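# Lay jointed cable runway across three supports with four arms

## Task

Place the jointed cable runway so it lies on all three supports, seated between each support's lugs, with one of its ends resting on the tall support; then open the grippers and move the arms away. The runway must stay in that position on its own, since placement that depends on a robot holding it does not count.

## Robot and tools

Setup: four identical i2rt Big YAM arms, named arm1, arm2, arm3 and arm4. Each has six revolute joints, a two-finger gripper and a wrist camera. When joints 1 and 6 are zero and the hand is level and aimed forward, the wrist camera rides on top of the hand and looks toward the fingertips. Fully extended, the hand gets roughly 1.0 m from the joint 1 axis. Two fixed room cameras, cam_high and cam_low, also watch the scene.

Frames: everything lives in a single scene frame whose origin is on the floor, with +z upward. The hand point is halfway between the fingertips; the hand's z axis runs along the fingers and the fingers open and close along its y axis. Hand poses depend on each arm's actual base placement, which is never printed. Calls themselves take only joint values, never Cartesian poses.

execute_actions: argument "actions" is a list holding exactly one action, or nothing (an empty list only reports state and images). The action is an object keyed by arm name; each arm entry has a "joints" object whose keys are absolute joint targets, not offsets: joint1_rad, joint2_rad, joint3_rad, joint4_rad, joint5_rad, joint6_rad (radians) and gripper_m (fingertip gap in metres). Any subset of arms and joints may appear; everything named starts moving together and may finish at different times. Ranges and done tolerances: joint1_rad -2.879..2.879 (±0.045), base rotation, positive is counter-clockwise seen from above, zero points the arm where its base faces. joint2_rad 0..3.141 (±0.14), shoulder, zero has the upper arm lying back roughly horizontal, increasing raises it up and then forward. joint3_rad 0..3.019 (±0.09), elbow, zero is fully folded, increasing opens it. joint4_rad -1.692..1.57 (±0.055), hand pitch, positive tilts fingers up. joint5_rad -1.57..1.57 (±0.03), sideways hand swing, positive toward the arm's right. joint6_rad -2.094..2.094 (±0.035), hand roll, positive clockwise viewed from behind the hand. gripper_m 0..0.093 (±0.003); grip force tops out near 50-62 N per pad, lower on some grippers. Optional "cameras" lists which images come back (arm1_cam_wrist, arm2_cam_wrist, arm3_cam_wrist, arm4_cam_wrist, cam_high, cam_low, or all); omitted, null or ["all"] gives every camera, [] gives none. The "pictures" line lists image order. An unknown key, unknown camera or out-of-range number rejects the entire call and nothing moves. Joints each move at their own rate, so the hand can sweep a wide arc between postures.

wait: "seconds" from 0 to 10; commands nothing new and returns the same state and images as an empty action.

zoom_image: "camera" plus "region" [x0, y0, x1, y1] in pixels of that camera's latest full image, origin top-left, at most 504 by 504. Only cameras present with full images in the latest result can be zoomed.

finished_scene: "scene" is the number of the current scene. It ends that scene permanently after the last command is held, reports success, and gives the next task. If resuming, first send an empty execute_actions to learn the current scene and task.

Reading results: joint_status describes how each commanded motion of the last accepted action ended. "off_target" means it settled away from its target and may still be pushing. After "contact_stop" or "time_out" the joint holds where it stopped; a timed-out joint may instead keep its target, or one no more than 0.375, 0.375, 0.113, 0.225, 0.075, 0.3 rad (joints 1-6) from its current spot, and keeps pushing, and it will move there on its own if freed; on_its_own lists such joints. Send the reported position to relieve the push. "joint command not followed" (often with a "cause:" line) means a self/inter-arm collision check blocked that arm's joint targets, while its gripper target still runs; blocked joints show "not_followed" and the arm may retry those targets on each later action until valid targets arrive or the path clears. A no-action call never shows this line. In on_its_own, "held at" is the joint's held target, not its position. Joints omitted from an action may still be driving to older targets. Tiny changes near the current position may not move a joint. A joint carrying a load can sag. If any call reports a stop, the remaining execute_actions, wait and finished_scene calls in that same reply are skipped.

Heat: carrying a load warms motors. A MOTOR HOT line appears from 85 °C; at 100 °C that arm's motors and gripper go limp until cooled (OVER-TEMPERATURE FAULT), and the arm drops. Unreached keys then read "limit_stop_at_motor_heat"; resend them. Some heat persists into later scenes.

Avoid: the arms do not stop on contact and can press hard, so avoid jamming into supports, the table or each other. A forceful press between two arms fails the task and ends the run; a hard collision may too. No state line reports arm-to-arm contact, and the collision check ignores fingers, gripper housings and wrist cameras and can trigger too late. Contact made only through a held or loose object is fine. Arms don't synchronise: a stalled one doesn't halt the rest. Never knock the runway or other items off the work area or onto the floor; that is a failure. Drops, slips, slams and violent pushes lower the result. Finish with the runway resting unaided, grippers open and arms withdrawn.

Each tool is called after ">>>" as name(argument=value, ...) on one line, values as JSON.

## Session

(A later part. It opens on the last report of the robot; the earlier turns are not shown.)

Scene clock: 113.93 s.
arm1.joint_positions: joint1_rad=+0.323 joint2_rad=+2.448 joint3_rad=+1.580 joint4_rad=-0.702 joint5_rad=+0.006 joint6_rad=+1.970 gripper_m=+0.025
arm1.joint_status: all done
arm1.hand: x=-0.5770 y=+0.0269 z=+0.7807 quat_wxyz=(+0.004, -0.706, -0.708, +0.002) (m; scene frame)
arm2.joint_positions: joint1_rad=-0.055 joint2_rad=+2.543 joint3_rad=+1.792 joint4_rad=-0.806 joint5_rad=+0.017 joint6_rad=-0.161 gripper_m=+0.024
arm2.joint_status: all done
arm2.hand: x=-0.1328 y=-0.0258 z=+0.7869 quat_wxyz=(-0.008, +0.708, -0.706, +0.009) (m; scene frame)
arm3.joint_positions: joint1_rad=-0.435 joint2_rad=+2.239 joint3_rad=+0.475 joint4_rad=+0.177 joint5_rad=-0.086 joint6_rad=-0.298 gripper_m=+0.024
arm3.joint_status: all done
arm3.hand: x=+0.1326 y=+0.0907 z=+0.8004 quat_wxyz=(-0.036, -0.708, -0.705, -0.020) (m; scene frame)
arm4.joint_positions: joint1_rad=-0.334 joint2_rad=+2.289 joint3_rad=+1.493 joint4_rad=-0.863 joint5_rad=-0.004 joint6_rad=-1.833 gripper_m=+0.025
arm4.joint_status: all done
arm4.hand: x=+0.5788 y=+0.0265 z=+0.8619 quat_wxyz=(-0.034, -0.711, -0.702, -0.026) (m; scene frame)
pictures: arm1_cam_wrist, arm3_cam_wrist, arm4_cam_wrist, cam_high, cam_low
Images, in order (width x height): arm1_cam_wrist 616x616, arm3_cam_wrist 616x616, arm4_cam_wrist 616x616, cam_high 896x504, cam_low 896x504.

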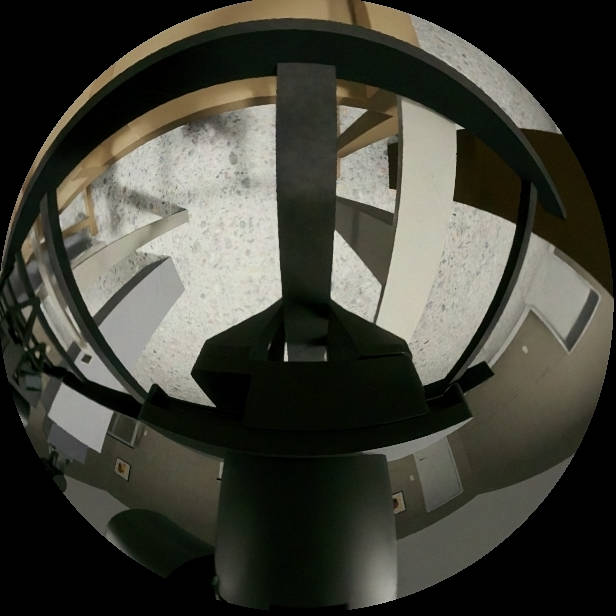

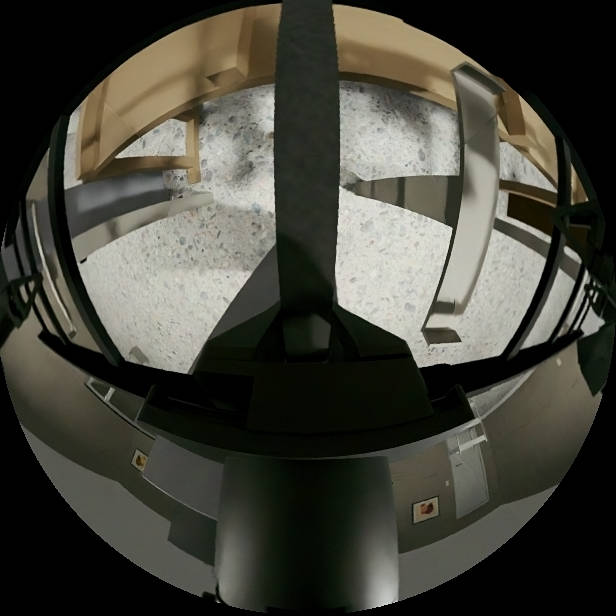

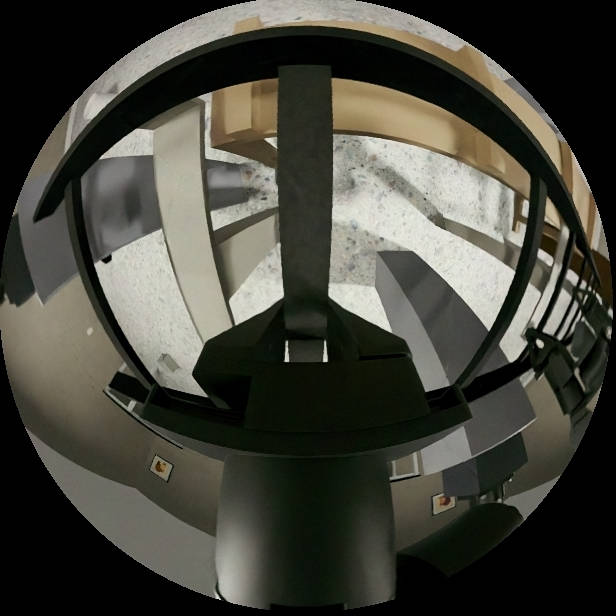

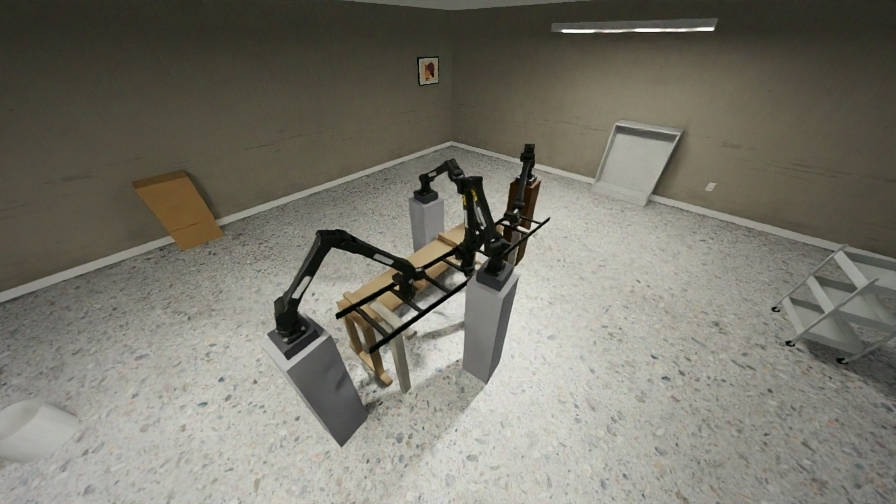

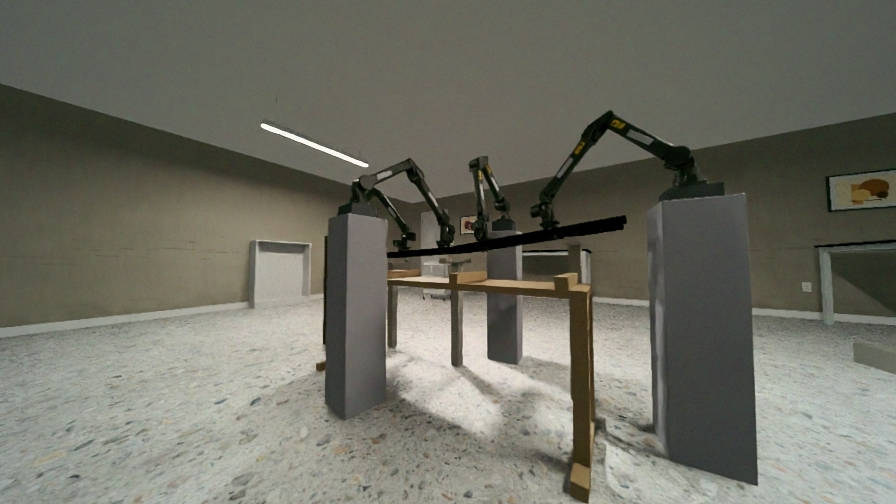

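>>> execute_actions(actions=[{"arm1":{"joints":{"joint1_rad":0.305,"joint2_rad":2.345,"joint3_rad":1.635,"joint4_rad":-0.725,"joint6_rad":1.955}},"arm2":{"joints":{"joint1_rad":-0.04,"joint2_rad":2.56,"joint3_rad":1.86,"joint4_rad":-0.805}},"arm3":{"joints":{"joint1_rad":-0.45,"joint2_rad":2.24,"joint3_rad":0.455,"joint4_rad":0.235,"joint5_rad":-0.10,"joint6_rad":-0.305}},"arm4":{"joints":{"joint1_rad":-0.378,"joint2_rad":2.16,"joint3_rad":1.57,"joint4_rad":-0.895,"joint6_rad":-1.865}}}], cameras=["arm1_cam_wrist","arm4_cam_wrist","cam_low","arm3_cam_wrist","cam_high"])

>>> zoom_image(camera="arm4_cam_wrist", region=[90,20,290,220])

>>> zoom_image(camera="arm1_cam_wrist", region=[320,20,520,220])

>>> zoom_image(camera="cam_low", region=[380,200,640,290])

Scene clock: 121.77 s.
arm1.joint_positions: joint1_rad=+0.312 joint2_rad=+2.458 joint3_rad=+1.580 joint4_rad=-0.694 joint5_rad=+0.005 joint6_rad=+1.949 gripper_m=+0.025
arm1.joint_status: all done
arm1.hand: x=-0.5760 y=+0.0203 z=+0.7746 quat_wxyz=(+0.005, -0.702, -0.712, +0.003) (m; scene frame)
arm2.joint_positions: joint1_rad=-0.057 joint2_rad=+2.557 joint3_rad=+1.801 joint4_rad=-0.806 joint5_rad=+0.017 joint6_rad=-0.172 gripper_m=+0.024
arm2.joint_status: all done
arm2.hand: x=-0.1314 y=-0.0267 z=+0.7802 quat_wxyz=(-0.006, +0.711, -0.703, +0.011) (m; scene frame)
arm3.joint_positions: joint1_rad=-0.443 joint2_rad=+2.264 joint3_rad=+0.475 joint4_rad=+0.208 joint5_rad=-0.090 joint6_rad=-0.315 gripper_m=+0.024
arm3.joint_status: all done
arm3.hand: x=+0.1322 y=+0.0926 z=+0.7949 quat_wxyz=(-0.040, -0.705, -0.708, -0.018) (m; scene frame)
arm4.joint_positions: joint1_rad=-0.346 joint2_rad=+2.293 joint3_rad=+1.500 joint4_rad=-0.863 joint5_rad=-0.002 joint6_rad=-1.856 gripper_m=+0.025
arm4.joint_status: all done
arm4.hand: x=+0.5788 y=+0.0340 z=+0.8614 quat_wxyz=(-0.033, -0.708, -0.705, -0.025) (m; scene frame)
pictures: arm1_cam_wrist, arm3_cam_wrist, arm4_cam_wrist, cam_high, cam_low
Images, in order (width x height): arm1_cam_wrist 616x616, arm3_cam_wrist 616x616, arm4_cam_wrist 616x616, cam_high 896x504, cam_low 896x504.

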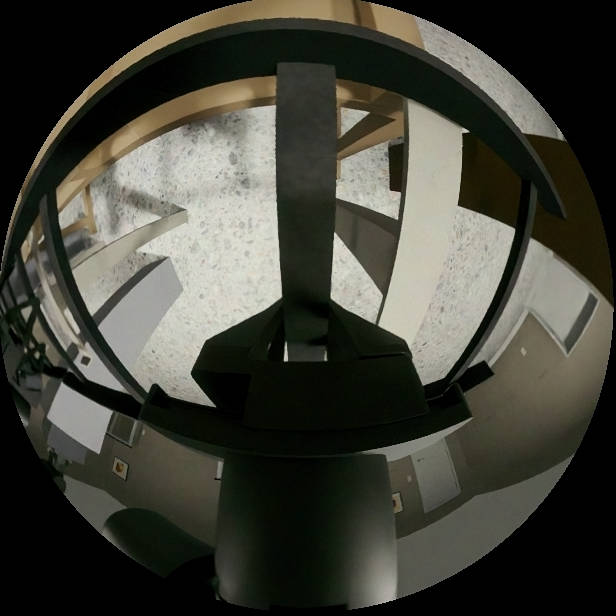

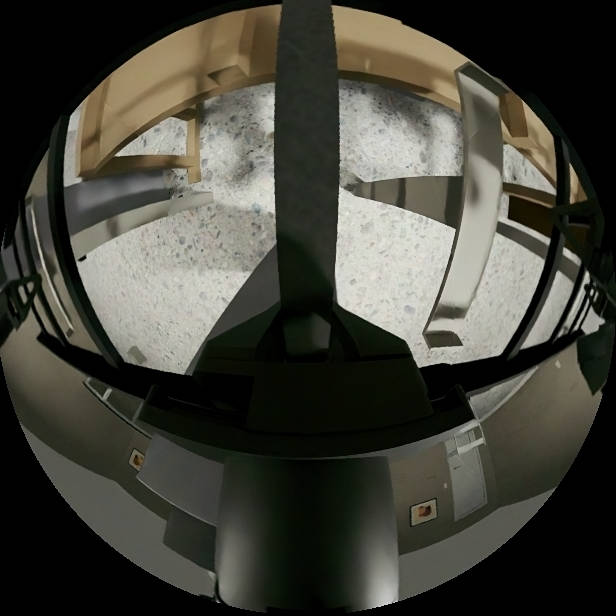

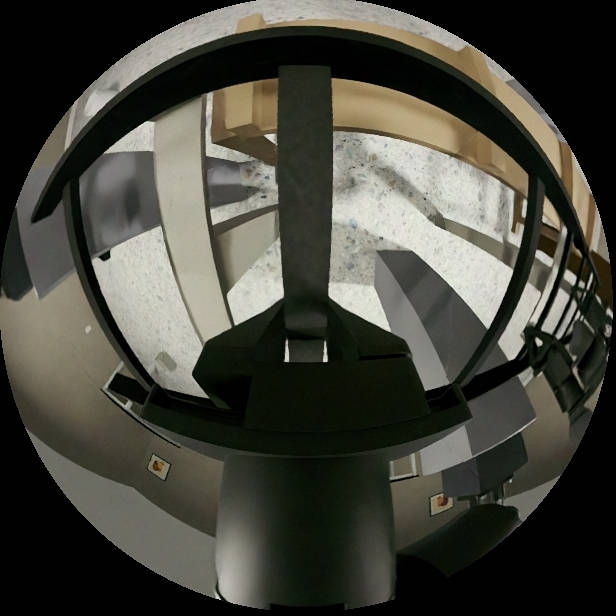

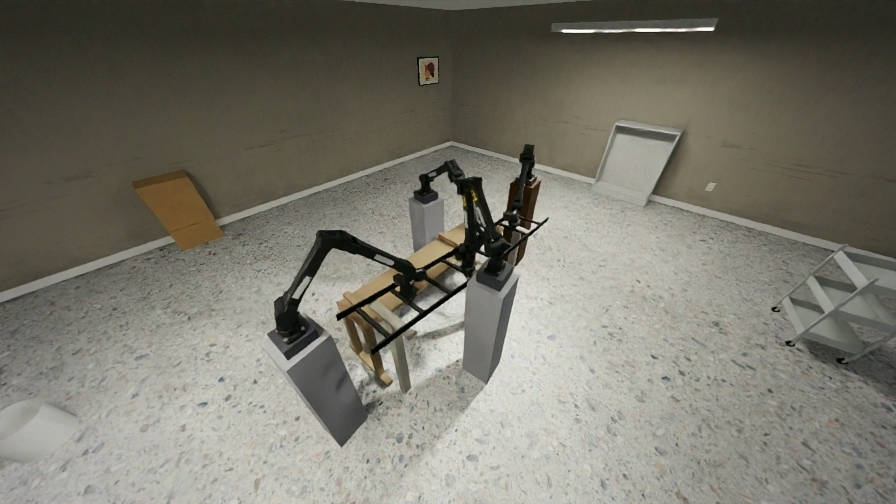

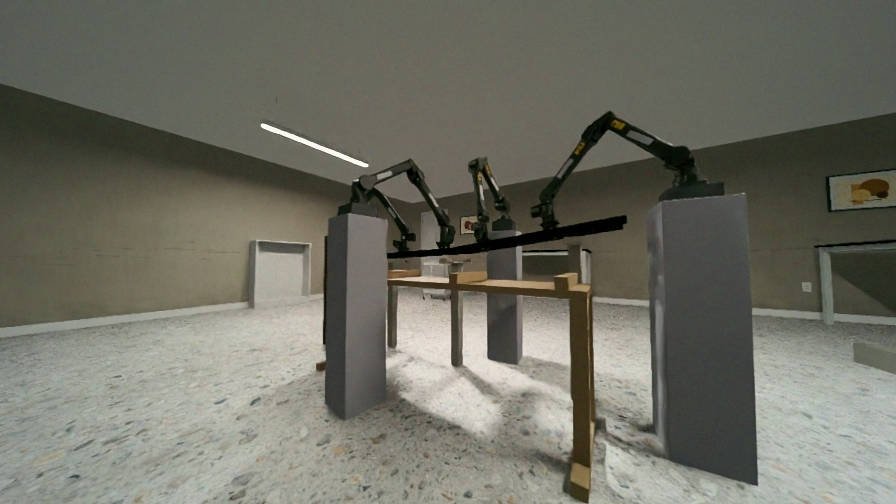

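Region (90, 20, 290, 220) of arm4_cam_wrist's 616x616 image, scaled by 2.520, with more detail than that image has.

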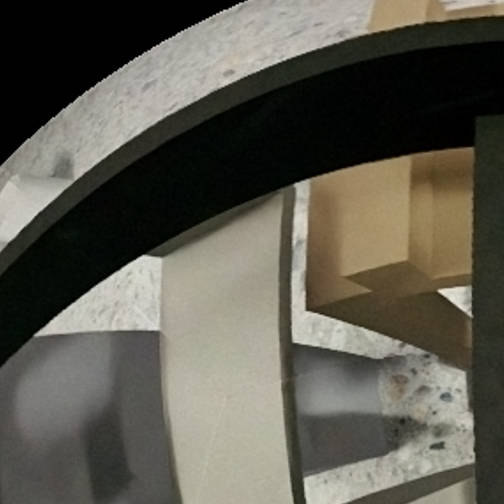

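Region (320, 20, 520, 220) of arm1_cam_wrist's 616x616 image, scaled by 2.520, with more detail than that image has.

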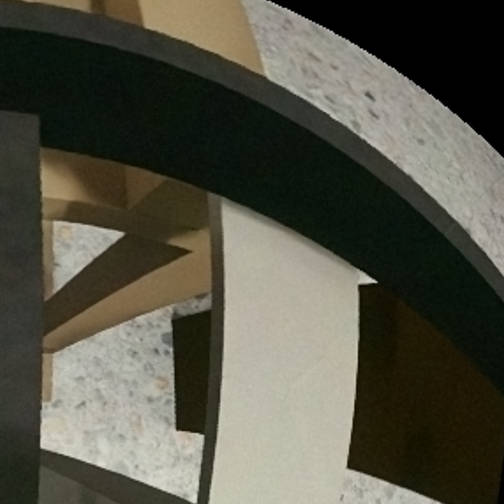

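Region (380, 200, 640, 290) of cam_low's 896x504 image, scaled by 1.938, with more detail than that image has; it fills the top 174 rows of this view, and the rest is white.

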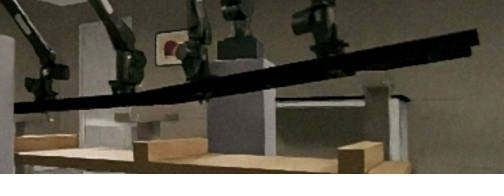

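>>> execute_actions(actions=[{"arm1":{"joints":{"joint2_rad":2.39,"joint3_rad":1.65,"joint4_rad":-0.70}},"arm2":{"joints":{"joint2_rad":2.605,"joint3_rad":1.88,"joint4_rad":-0.78}},"arm3":{"joints":{"joint1_rad":-0.46,"joint2_rad":2.335,"joint3_rad":0.49,"joint4_rad":0.29,"joint5_rad":-0.12}},"arm4":{"joints":{"joint2_rad":2.20,"joint3_rad":1.585,"joint4_rad":-0.89}}}], cameras=["arm1_cam_wrist","arm4_cam_wrist","cam_low","arm3_cam_wrist","cam_high"])

>>> zoom_image(camera="arm4_cam_wrist", region=[90,20,290,220])

>>> zoom_image(camera="arm1_cam_wrist", region=[320,20,520,220])

>>> zoom_image(camera="cam_low", region=[380,200,640,290])

>>> zoom_image(camera="cam_high", region=[350,280,450,360])

>>> zoom_image(camera="arm3_cam_wrist", region=[340,20,600,400])

Scene clock: 128.17 s.
arm1.joint_positions: joint1_rad=+0.309 joint2_rad=+2.510 joint3_rad=+1.602 joint4_rad=-0.662 joint5_rad=+0.004 joint6_rad=+1.944 gripper_m=+0.025
arm1.joint_status: all done
arm1.hand: x=-0.5749 y=+0.0191 z=+0.7498 quat_wxyz=(+0.005, -0.702, -0.712, +0.002) (m; scene frame)
arm2.joint_positions: joint1_rad=-0.057 joint2_rad=+2.609 joint3_rad=+1.827 joint4_rad=-0.784 joint5_rad=+0.017 joint6_rad=-0.174 gripper_m=+0.024
arm2.joint_status: all done
arm2.hand: x=-0.1311 y=-0.0271 z=+0.7550 quat_wxyz=(-0.005, +0.712, -0.702, +0.011) (m; scene frame)
arm3.joint_positions: joint1_rad=-0.451 joint2_rad=+2.361 joint3_rad=+0.508 joint4_rad=+0.271 joint5_rad=-0.103 joint6_rad=-0.324 gripper_m=+0.024
arm3.joint_status: all done
arm3.hand: x=+0.1326 y=+0.0931 z=+0.7715 quat_wxyz=(-0.046, -0.704, -0.708, -0.021) (m; scene frame)
arm4.joint_positions: joint1_rad=-0.348 joint2_rad=+2.338 joint3_rad=+1.523 joint4_rad=-0.859 joint5_rad=-0.002 joint6_rad=-1.860 gripper_m=+0.025
arm4.joint_status: all done
arm4.hand: x=+0.5788 y=+0.0358 z=+0.8425 quat_wxyz=(-0.041, -0.707, -0.706, -0.029) (m; scene frame)
pictures: arm1_cam_wrist, arm3_cam_wrist, arm4_cam_wrist, cam_high, cam_low
Images, in order (width x height): arm1_cam_wrist 616x616, arm3_cam_wrist 616x616, arm4_cam_wrist 616x616, cam_high 896x504, cam_low 896x504.

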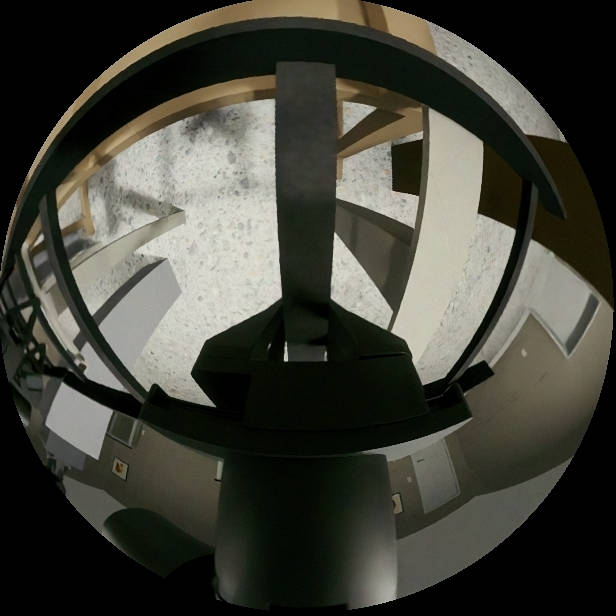

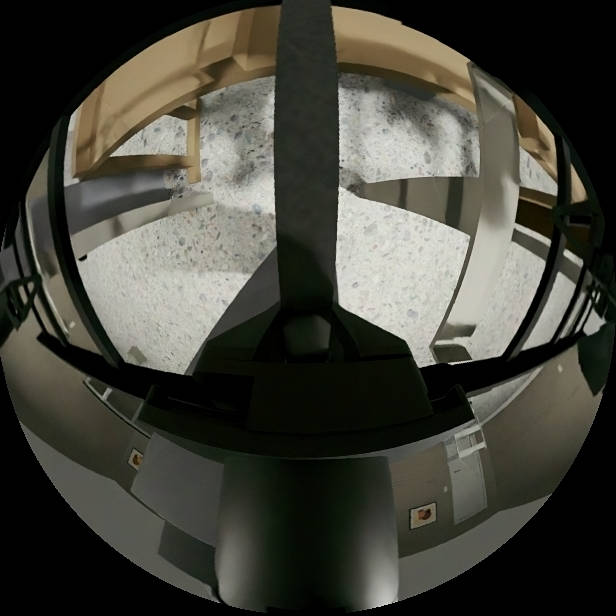

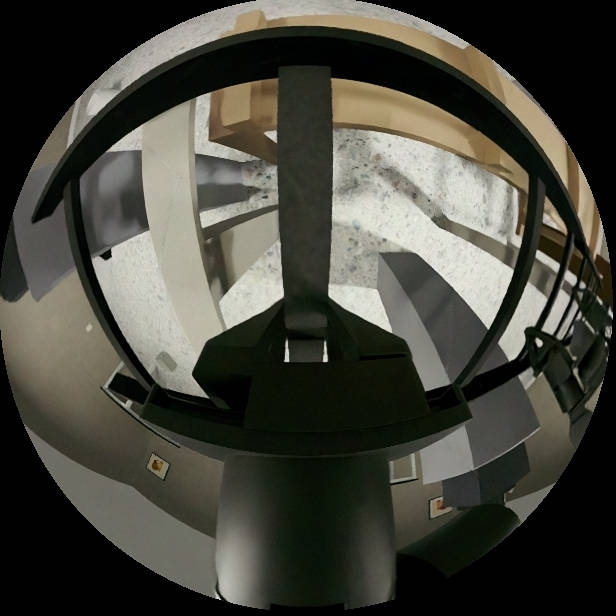

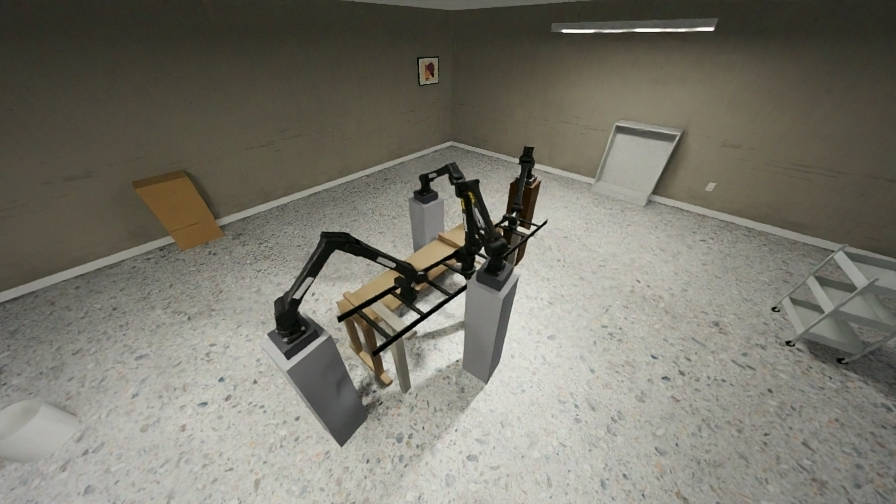

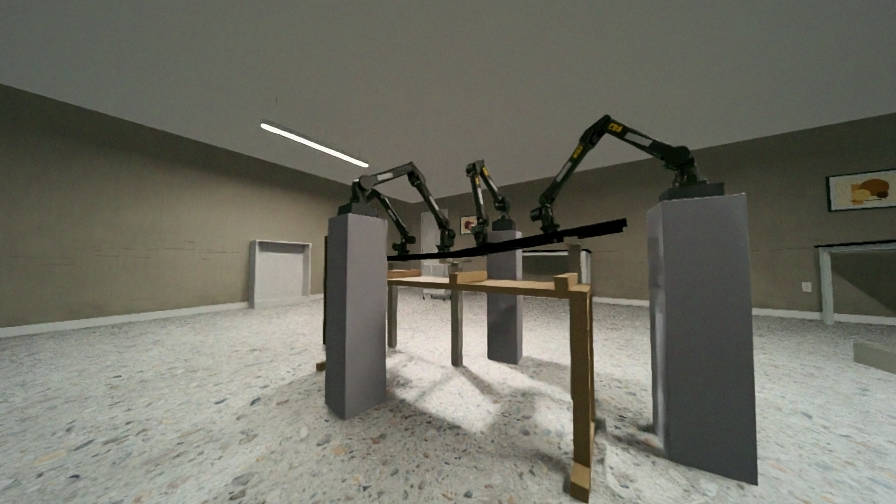

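Region (90, 20, 290, 220) of arm4_cam_wrist's 616x616 image, scaled by 2.520, with more detail than that image has.

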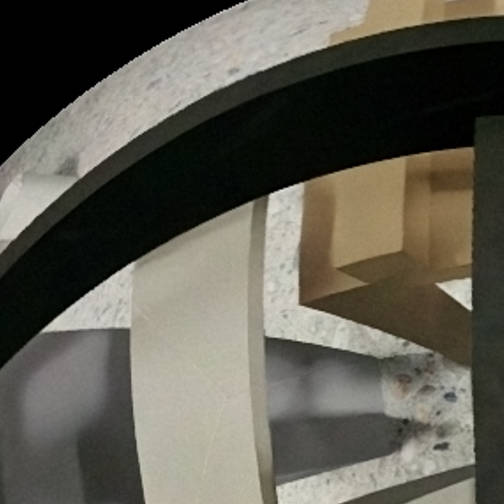

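Region (320, 20, 520, 220) of arm1_cam_wrist's 616x616 image, scaled by 2.520, with more detail than that image has.

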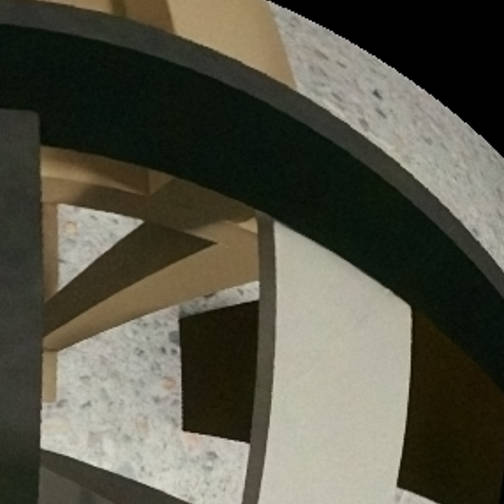

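Region (380, 200, 640, 290) of cam_low's 896x504 image, scaled by 1.938, with more detail than that image has; it fills the top 174 rows of this view, and the rest is white.

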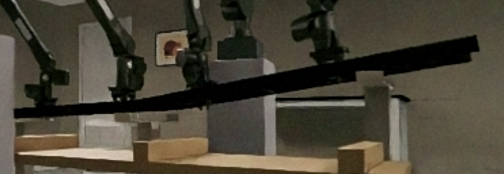

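Region (350, 280, 450, 360) of cam_high's 896x504 image, scaled by 5.040, with more detail than that image has; it fills the top 403 rows of this view, and the rest is white.

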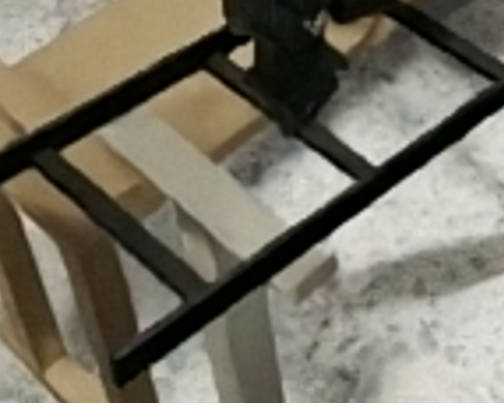

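Region (340, 20, 600, 400) of arm3_cam_wrist's 616x616 image, scaled by 1.326, with more detail than that image has; it fills the left 345 columns of this view, and the rest is white.

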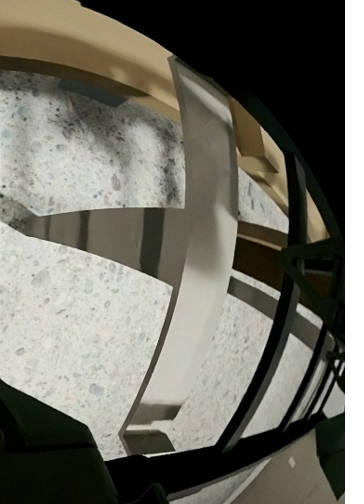

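>>> execute_actions(actions=[{"arm1":{"joints":{"joint2_rad":2.43,"joint3_rad":1.655,"joint4_rad":-0.675}},"arm2":{"joints":{"joint2_rad":2.635,"joint3_rad":1.885,"joint4_rad":-0.765}},"arm3":{"joints":{"joint2_rad":2.39,"joint3_rad":0.51,"joint4_rad":0.32,"joint5_rad":-0.13}},"arm4":{"joints":{"joint1_rad":-0.36,"joint2_rad":2.25,"joint3_rad":1.585,"joint4_rad":-0.88}}}], cameras=["arm1_cam_wrist","arm4_cam_wrist","cam_low","arm3_cam_wrist","cam_high"])

>>> zoom_image(camera="arm4_cam_wrist", region=[90,20,290,220])

>>> zoom_image(camera="arm1_cam_wrist", region=[320,20,520,220])

>>> zoom_image(camera="cam_low", region=[380,200,640,290])

>>> zoom_image(camera="cam_high", region=[350,280,450,360])

Scene clock: 135.10 s.
arm1.joint_positions: joint1_rad=+0.309 joint2_rad=+2.529 joint3_rad=+1.609 joint4_rad=-0.647 joint5_rad=+0.005 joint6_rad=+1.944 gripper_m=+0.025
arm1.joint_status: all done
arm1.hand: x=-0.5746 y=+0.0193 z=+0.7405 quat_wxyz=(+0.004, -0.702, -0.712, +0.000) (m; scene frame)
arm2.joint_positions: joint1_rad=-0.059 joint2_rad=+2.632 joint3_rad=+1.836 joint4_rad=-0.770 joint5_rad=+0.014 joint6_rad=-0.175 gripper_m=+0.024
arm2.joint_status: all done
arm2.hand: x=-0.1305 y=-0.0278 z=+0.7430 quat_wxyz=(-0.004, +0.712, -0.702, +0.010) (m; scene frame)
arm3.joint_positions: joint1_rad=-0.452 joint2_rad=+2.415 joint3_rad=+0.530 joint4_rad=+0.305 joint5_rad=-0.111 joint6_rad=-0.324 gripper_m=+0.024
arm3.joint_status: all done
arm3.hand: x=+0.1337 y=+0.0926 z=+0.7578 quat_wxyz=(-0.050, -0.704, -0.708, -0.022) (m; scene frame)
arm4.joint_positions: joint1_rad=-0.348 joint2_rad=+2.369 joint3_rad=+1.532 joint4_rad=-0.845 joint5_rad=-0.006 joint6_rad=-1.861 gripper_m=+0.025
arm4.joint_status: all done
arm4.hand: x=+0.5801 y=+0.0350 z=+0.8269 quat_wxyz=(-0.045, -0.707, -0.706, -0.030) (m; scene frame)
pictures: arm1_cam_wrist, arm3_cam_wrist, arm4_cam_wrist, cam_high, cam_low
Images, in order (width x height): arm1_cam_wrist 616x616, arm3_cam_wrist 616x616, arm4_cam_wrist 616x616, cam_high 896x504, cam_low 896x504.

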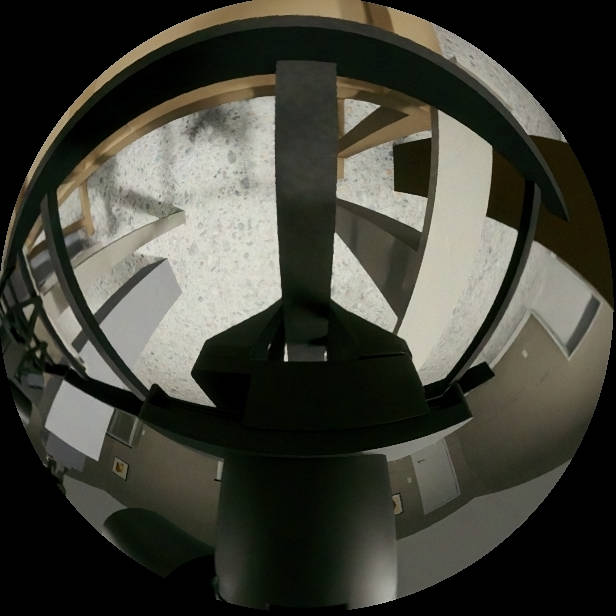

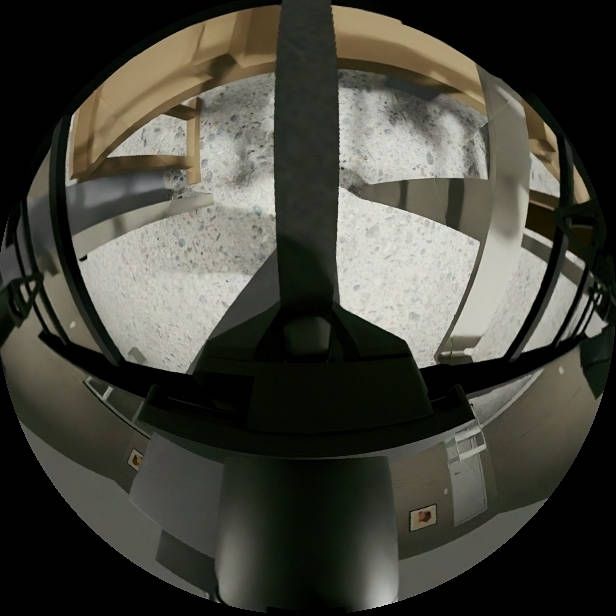

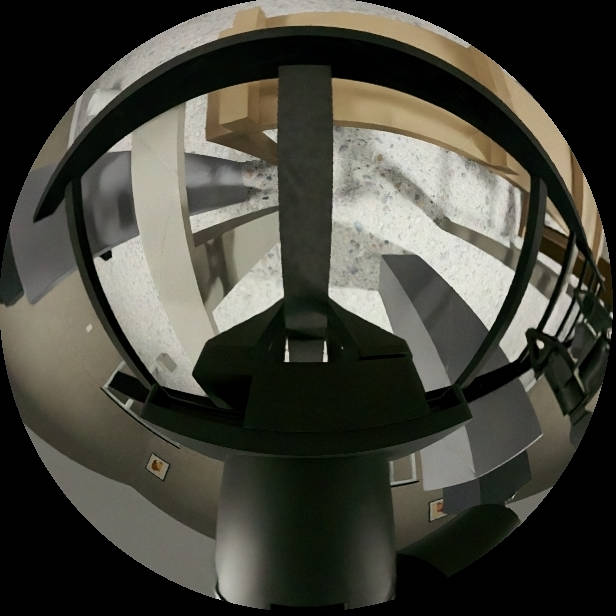

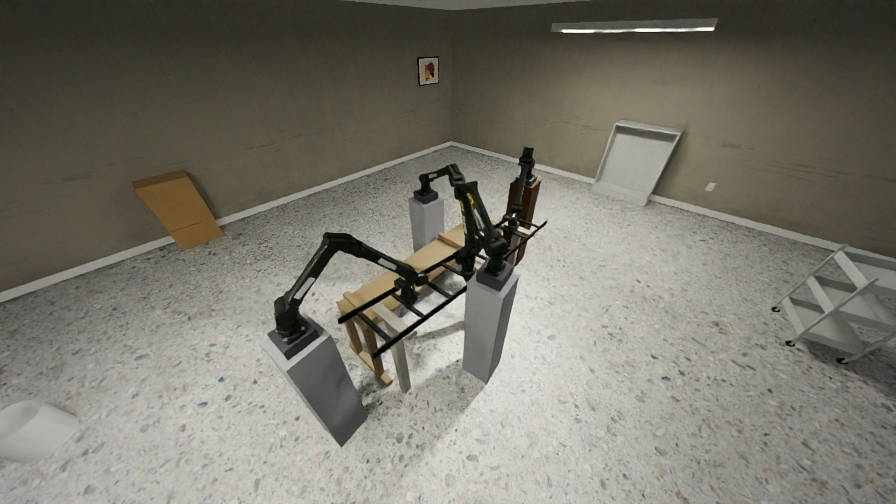

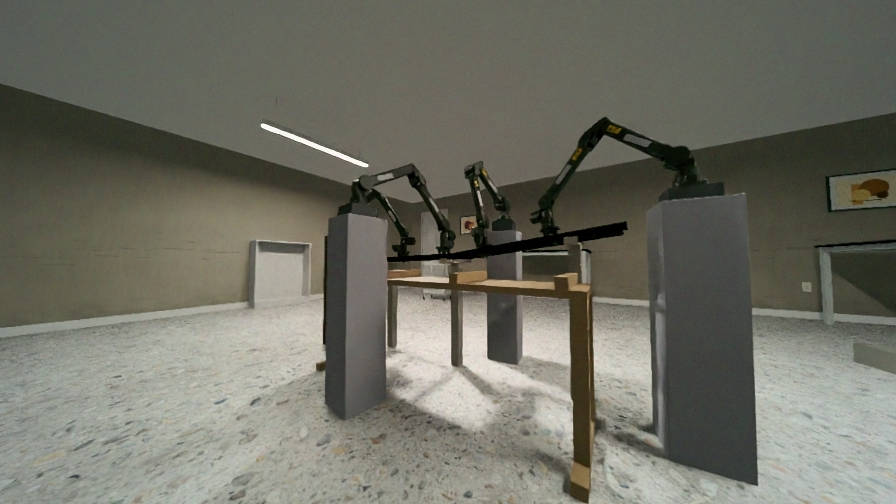

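Region (90, 20, 290, 220) of arm4_cam_wrist's 616x616 image, scaled by 2.520, with more detail than that image has.

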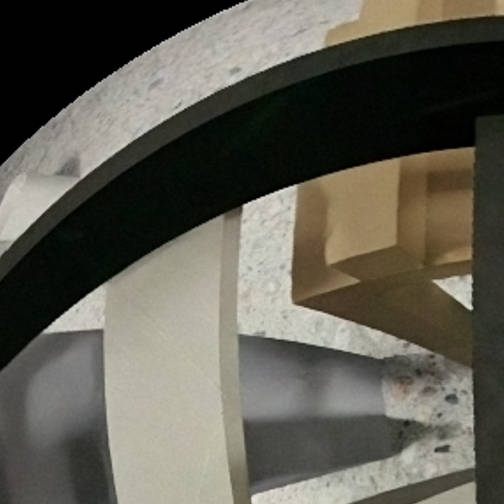

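Region (320, 20, 520, 220) of arm1_cam_wrist's 616x616 image, scaled by 2.520, with more detail than that image has.

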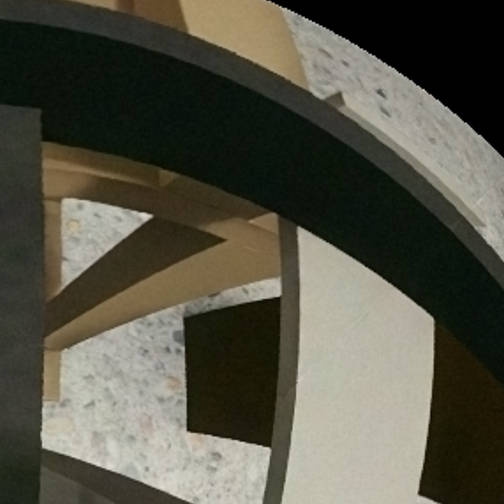

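Region (380, 200, 640, 290) of cam_low's 896x504 image, scaled by 1.938, with more detail than that image has; it fills the top 174 rows of this view, and the rest is white.

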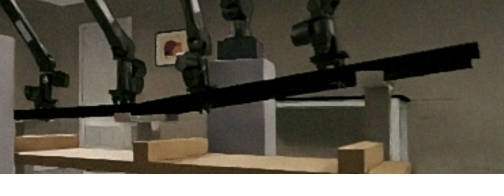

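Region (350, 280, 450, 360) of cam_high's 896x504 image, scaled by 5.040, with more detail than that image has; it fills the top 403 rows of this view, and the rest is white.

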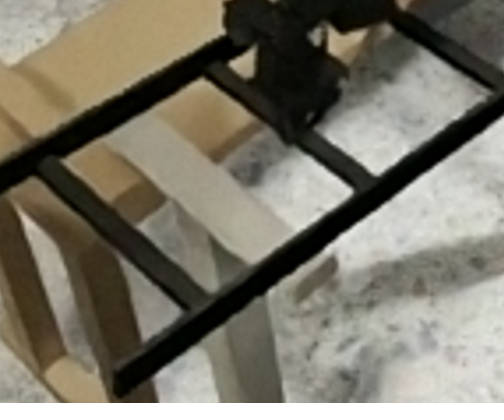

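>>> execute_actions(actions=[{"arm1":{"joints":{"joint2_rad":2.49,"joint3_rad":1.645,"joint4_rad":-0.645}},"arm2":{"joints":{"joint2_rad":2.66,"joint3_rad":1.875,"joint4_rad":-0.755}},"arm3":{"joints":{"joint2_rad":2.44,"joint3_rad":0.53,"joint4_rad":0.33}},"arm4":{"joints":{"joint1_rad":-0.35,"joint2_rad":2.32,"joint3_rad":1.57,"joint4_rad":-0.85}}}], cameras=["arm4_cam_wrist","cam_low","arm3_cam_wrist","cam_high"])

>>> zoom_image(camera="cam_low", region=[380,200,640,290])

>>> zoom_image(camera="arm3_cam_wrist", region=[380,40,600,420])

>>> zoom_image(camera="cam_high", region=[480,200,560,270])

Scene clock: 139.30 s.
arm1.joint_positions: joint1_rad=+0.308 joint2_rad=+2.539 joint3_rad=+1.609 joint4_rad=-0.634 joint5_rad=+0.005 joint6_rad=+1.946 gripper_m=+0.025
arm1.joint_status: all done
arm1.hand: x=-0.5752 y=+0.0185 z=+0.7346 quat_wxyz=(+0.003, -0.703, -0.711, -0.001) (m; scene frame)
arm2.joint_positions: joint1_rad=-0.061 joint2_rad=+2.651 joint3_rad=+1.841 joint4_rad=-0.755 joint5_rad=+0.009 joint6_rad=-0.175 gripper_m=+0.024
arm2.joint_status: all done
arm2.hand: x=-0.1304 y=-0.0294 z=+0.7323 quat_wxyz=(-0.003, +0.711, -0.703, +0.008) (m; scene frame)
arm3.joint_positions: joint1_rad=-0.452 joint2_rad=+2.467 joint3_rad=+0.556 joint4_rad=+0.330 joint5_rad=-0.118 joint6_rad=-0.324 gripper_m=+0.024
arm3.joint_status: all done
arm3.hand: x=+0.1344 y=+0.0913 z=+0.7438 quat_wxyz=(-0.053, -0.704, -0.708, -0.023) (m; scene frame)
arm4.joint_positions: joint1_rad=-0.347 joint2_rad=+2.396 joint3_rad=+1.534 joint4_rad=-0.822 joint5_rad=-0.011 joint6_rad=-1.861 gripper_m=+0.025
arm4.joint_status: all done
arm4.hand: x=+0.5817 y=+0.0333 z=+0.8121 quat_wxyz=(-0.048, -0.706, -0.706, -0.028) (m; scene frame)
pictures: arm3_cam_wrist, arm4_cam_wrist, cam_high, cam_low
Images, in order (width x height): arm3_cam_wrist 616x616, arm4_cam_wrist 616x616, cam_high 896x504, cam_low 896x504.

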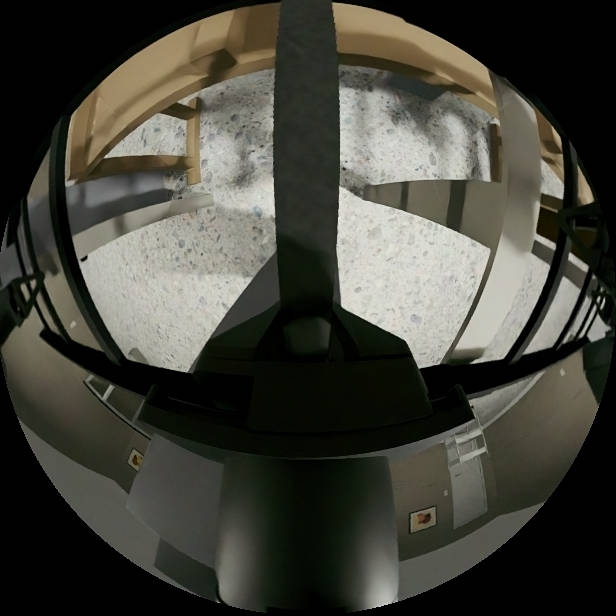

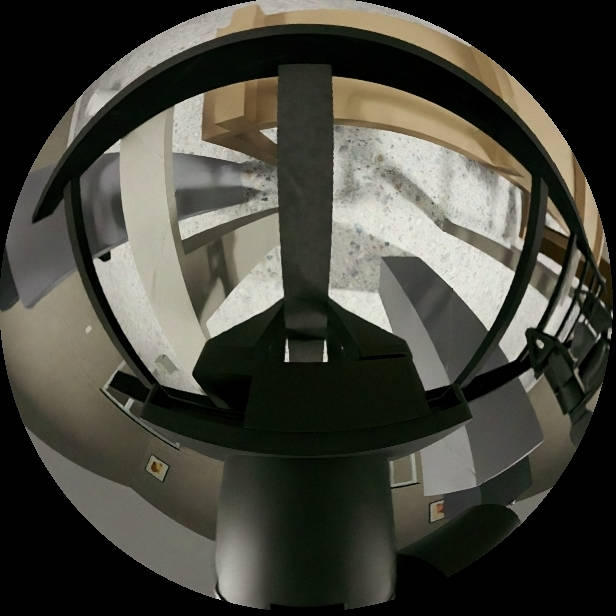

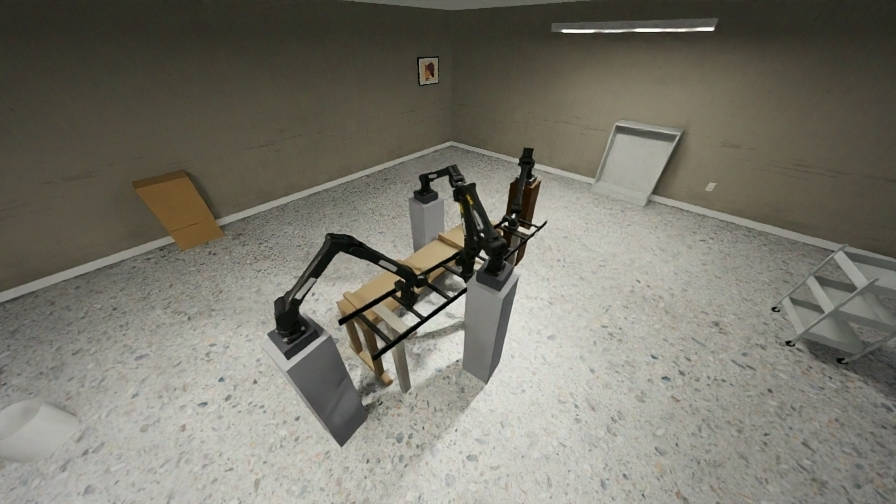

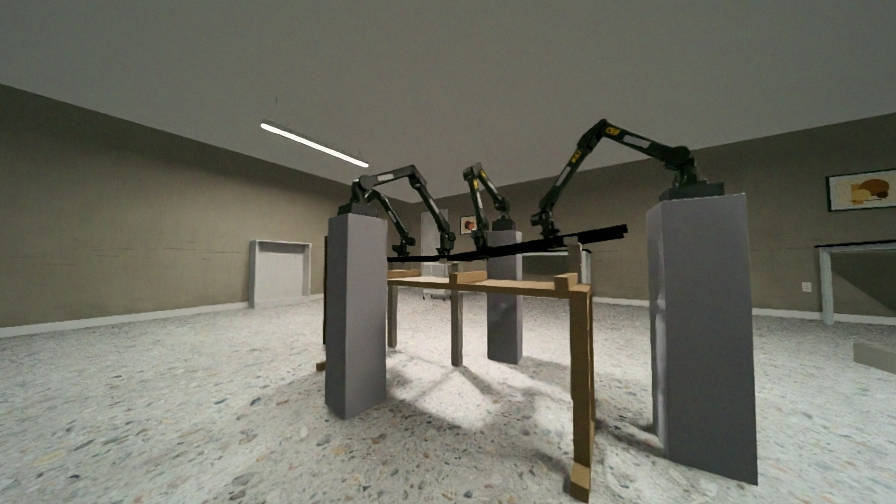

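Region (380, 200, 640, 290) of cam_low's 896x504 image, scaled by 1.938, with more detail than that image has; it fills the top 174 rows of this view, and the rest is white.

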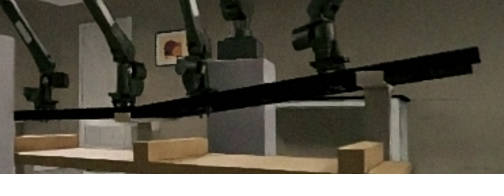

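Region (380, 40, 600, 420) of arm3_cam_wrist's 616x616 image, scaled by 1.326, with more detail than that image has; it fills the left 292 columns of this view, and the rest is white.

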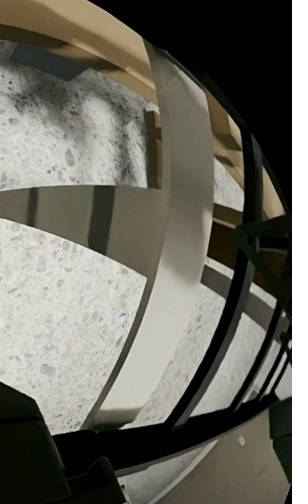

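Region (480, 200, 560, 270) of cam_high's 896x504 image, scaled by 6.300, with more detail than that image has; it fills the top 441 rows of this view, and the rest is white.

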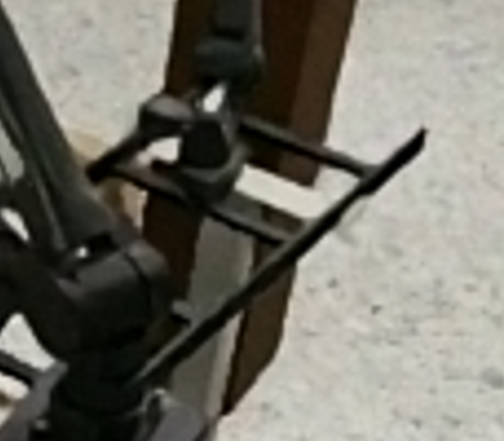

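>>> execute_actions(actions=[{"arm1":{"joints":{"joint2_rad":2.52,"joint3_rad":1.635,"joint4_rad":-0.64}},"arm2":{"joints":{"joint2_rad":2.68,"joint3_rad":1.88,"joint4_rad":-0.74}},"arm3":{"joints":{"joint2_rad":2.49,"joint3_rad":0.56,"joint4_rad":0.35}},"arm4":{"joints":{"joint2_rad":2.375,"joint3_rad":1.56,"joint4_rad":-0.82}}}], cameras=["cam_low","arm1_cam_wrist"])

>>> zoom_image(camera="cam_low", region=[380,200,640,290])

Scene clock: 143.63 s.
arm1.joint_positions: joint1_rad=+0.308 joint2_rad=+2.545 joint3_rad=+1.611 joint4_rad=-0.630 joint5_rad=+0.005 joint6_rad=+1.947 gripper_m=+0.025
arm1.joint_status: all done
arm1.hand: x=-0.5755 y=+0.0184 z=+0.7316 quat_wxyz=(+0.003, -0.703, -0.711, +0.000) (m; scene frame)
arm2.joint_positions: joint1_rad=-0.062 joint2_rad=+2.668 joint3_rad=+1.848 joint4_rad=-0.740 joint5_rad=+0.004 joint6_rad=-0.175 gripper_m=+0.024
arm2.joint_status: all done
arm2.hand: x=-0.1302 y=-0.0298 z=+0.7229 quat_wxyz=(-0.003, +0.711, -0.703, +0.005) (m; scene frame)
arm3.joint_positions: joint1_rad=-0.453 joint2_rad=+2.501 joint3_rad=+0.574 joint4_rad=+0.346 joint5_rad=-0.122 joint6_rad=-0.324 gripper_m=+0.024
arm3.joint_status: all done
arm3.hand: x=+0.1348 y=+0.0907 z=+0.7344 quat_wxyz=(-0.055, -0.704, -0.708, -0.024) (m; scene frame)
arm4.joint_positions: joint1_rad=-0.347 joint2_rad=+2.402 joint3_rad=+1.535 joint4_rad=-0.817 joint5_rad=-0.011 joint6_rad=-1.861 gripper_m=+0.025
arm4.joint_status: all done
arm4.hand: x=+0.5815 y=+0.0332 z=+0.8091 quat_wxyz=(-0.047, -0.706, -0.706, -0.028) (m; scene frame)
pictures: arm1_cam_wrist, cam_low
Images, in order (width x height): arm1_cam_wrist 616x616, cam_low 896x504.

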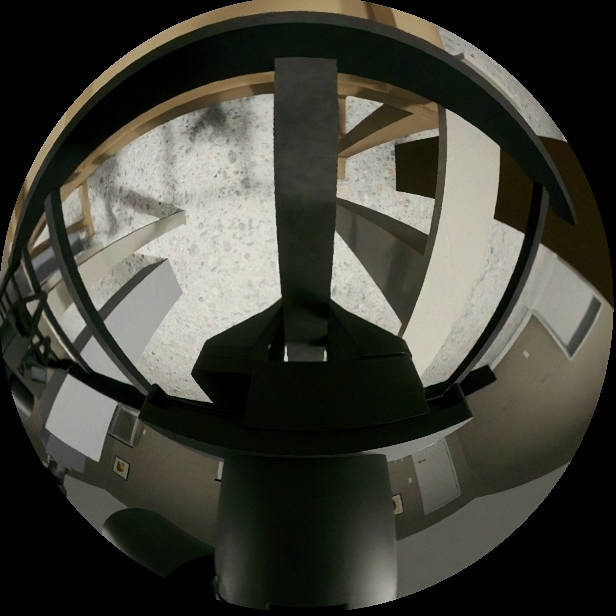

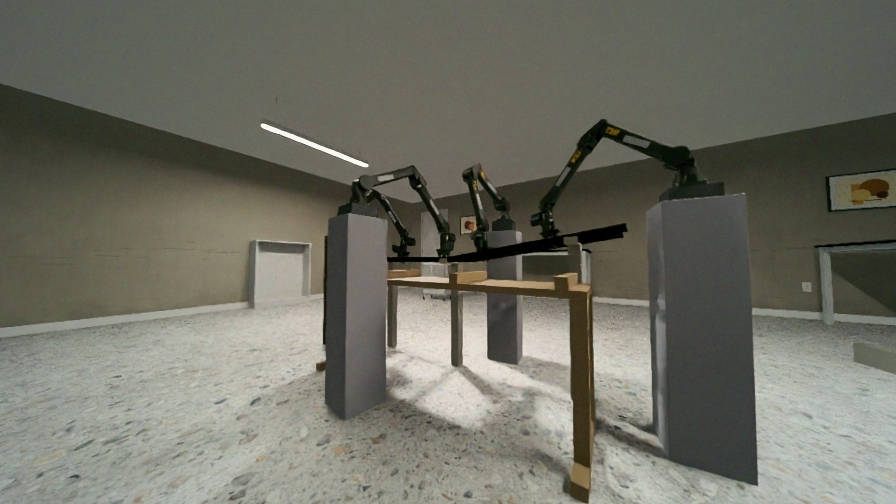

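Region (380, 200, 640, 290) of cam_low's 896x504 image, scaled by 1.938, with more detail than that image has; it fills the top 174 rows of this view, and the rest is white.

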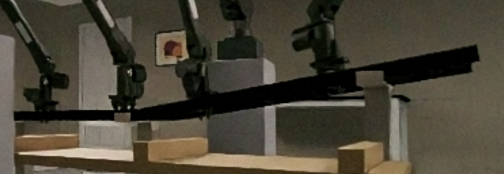

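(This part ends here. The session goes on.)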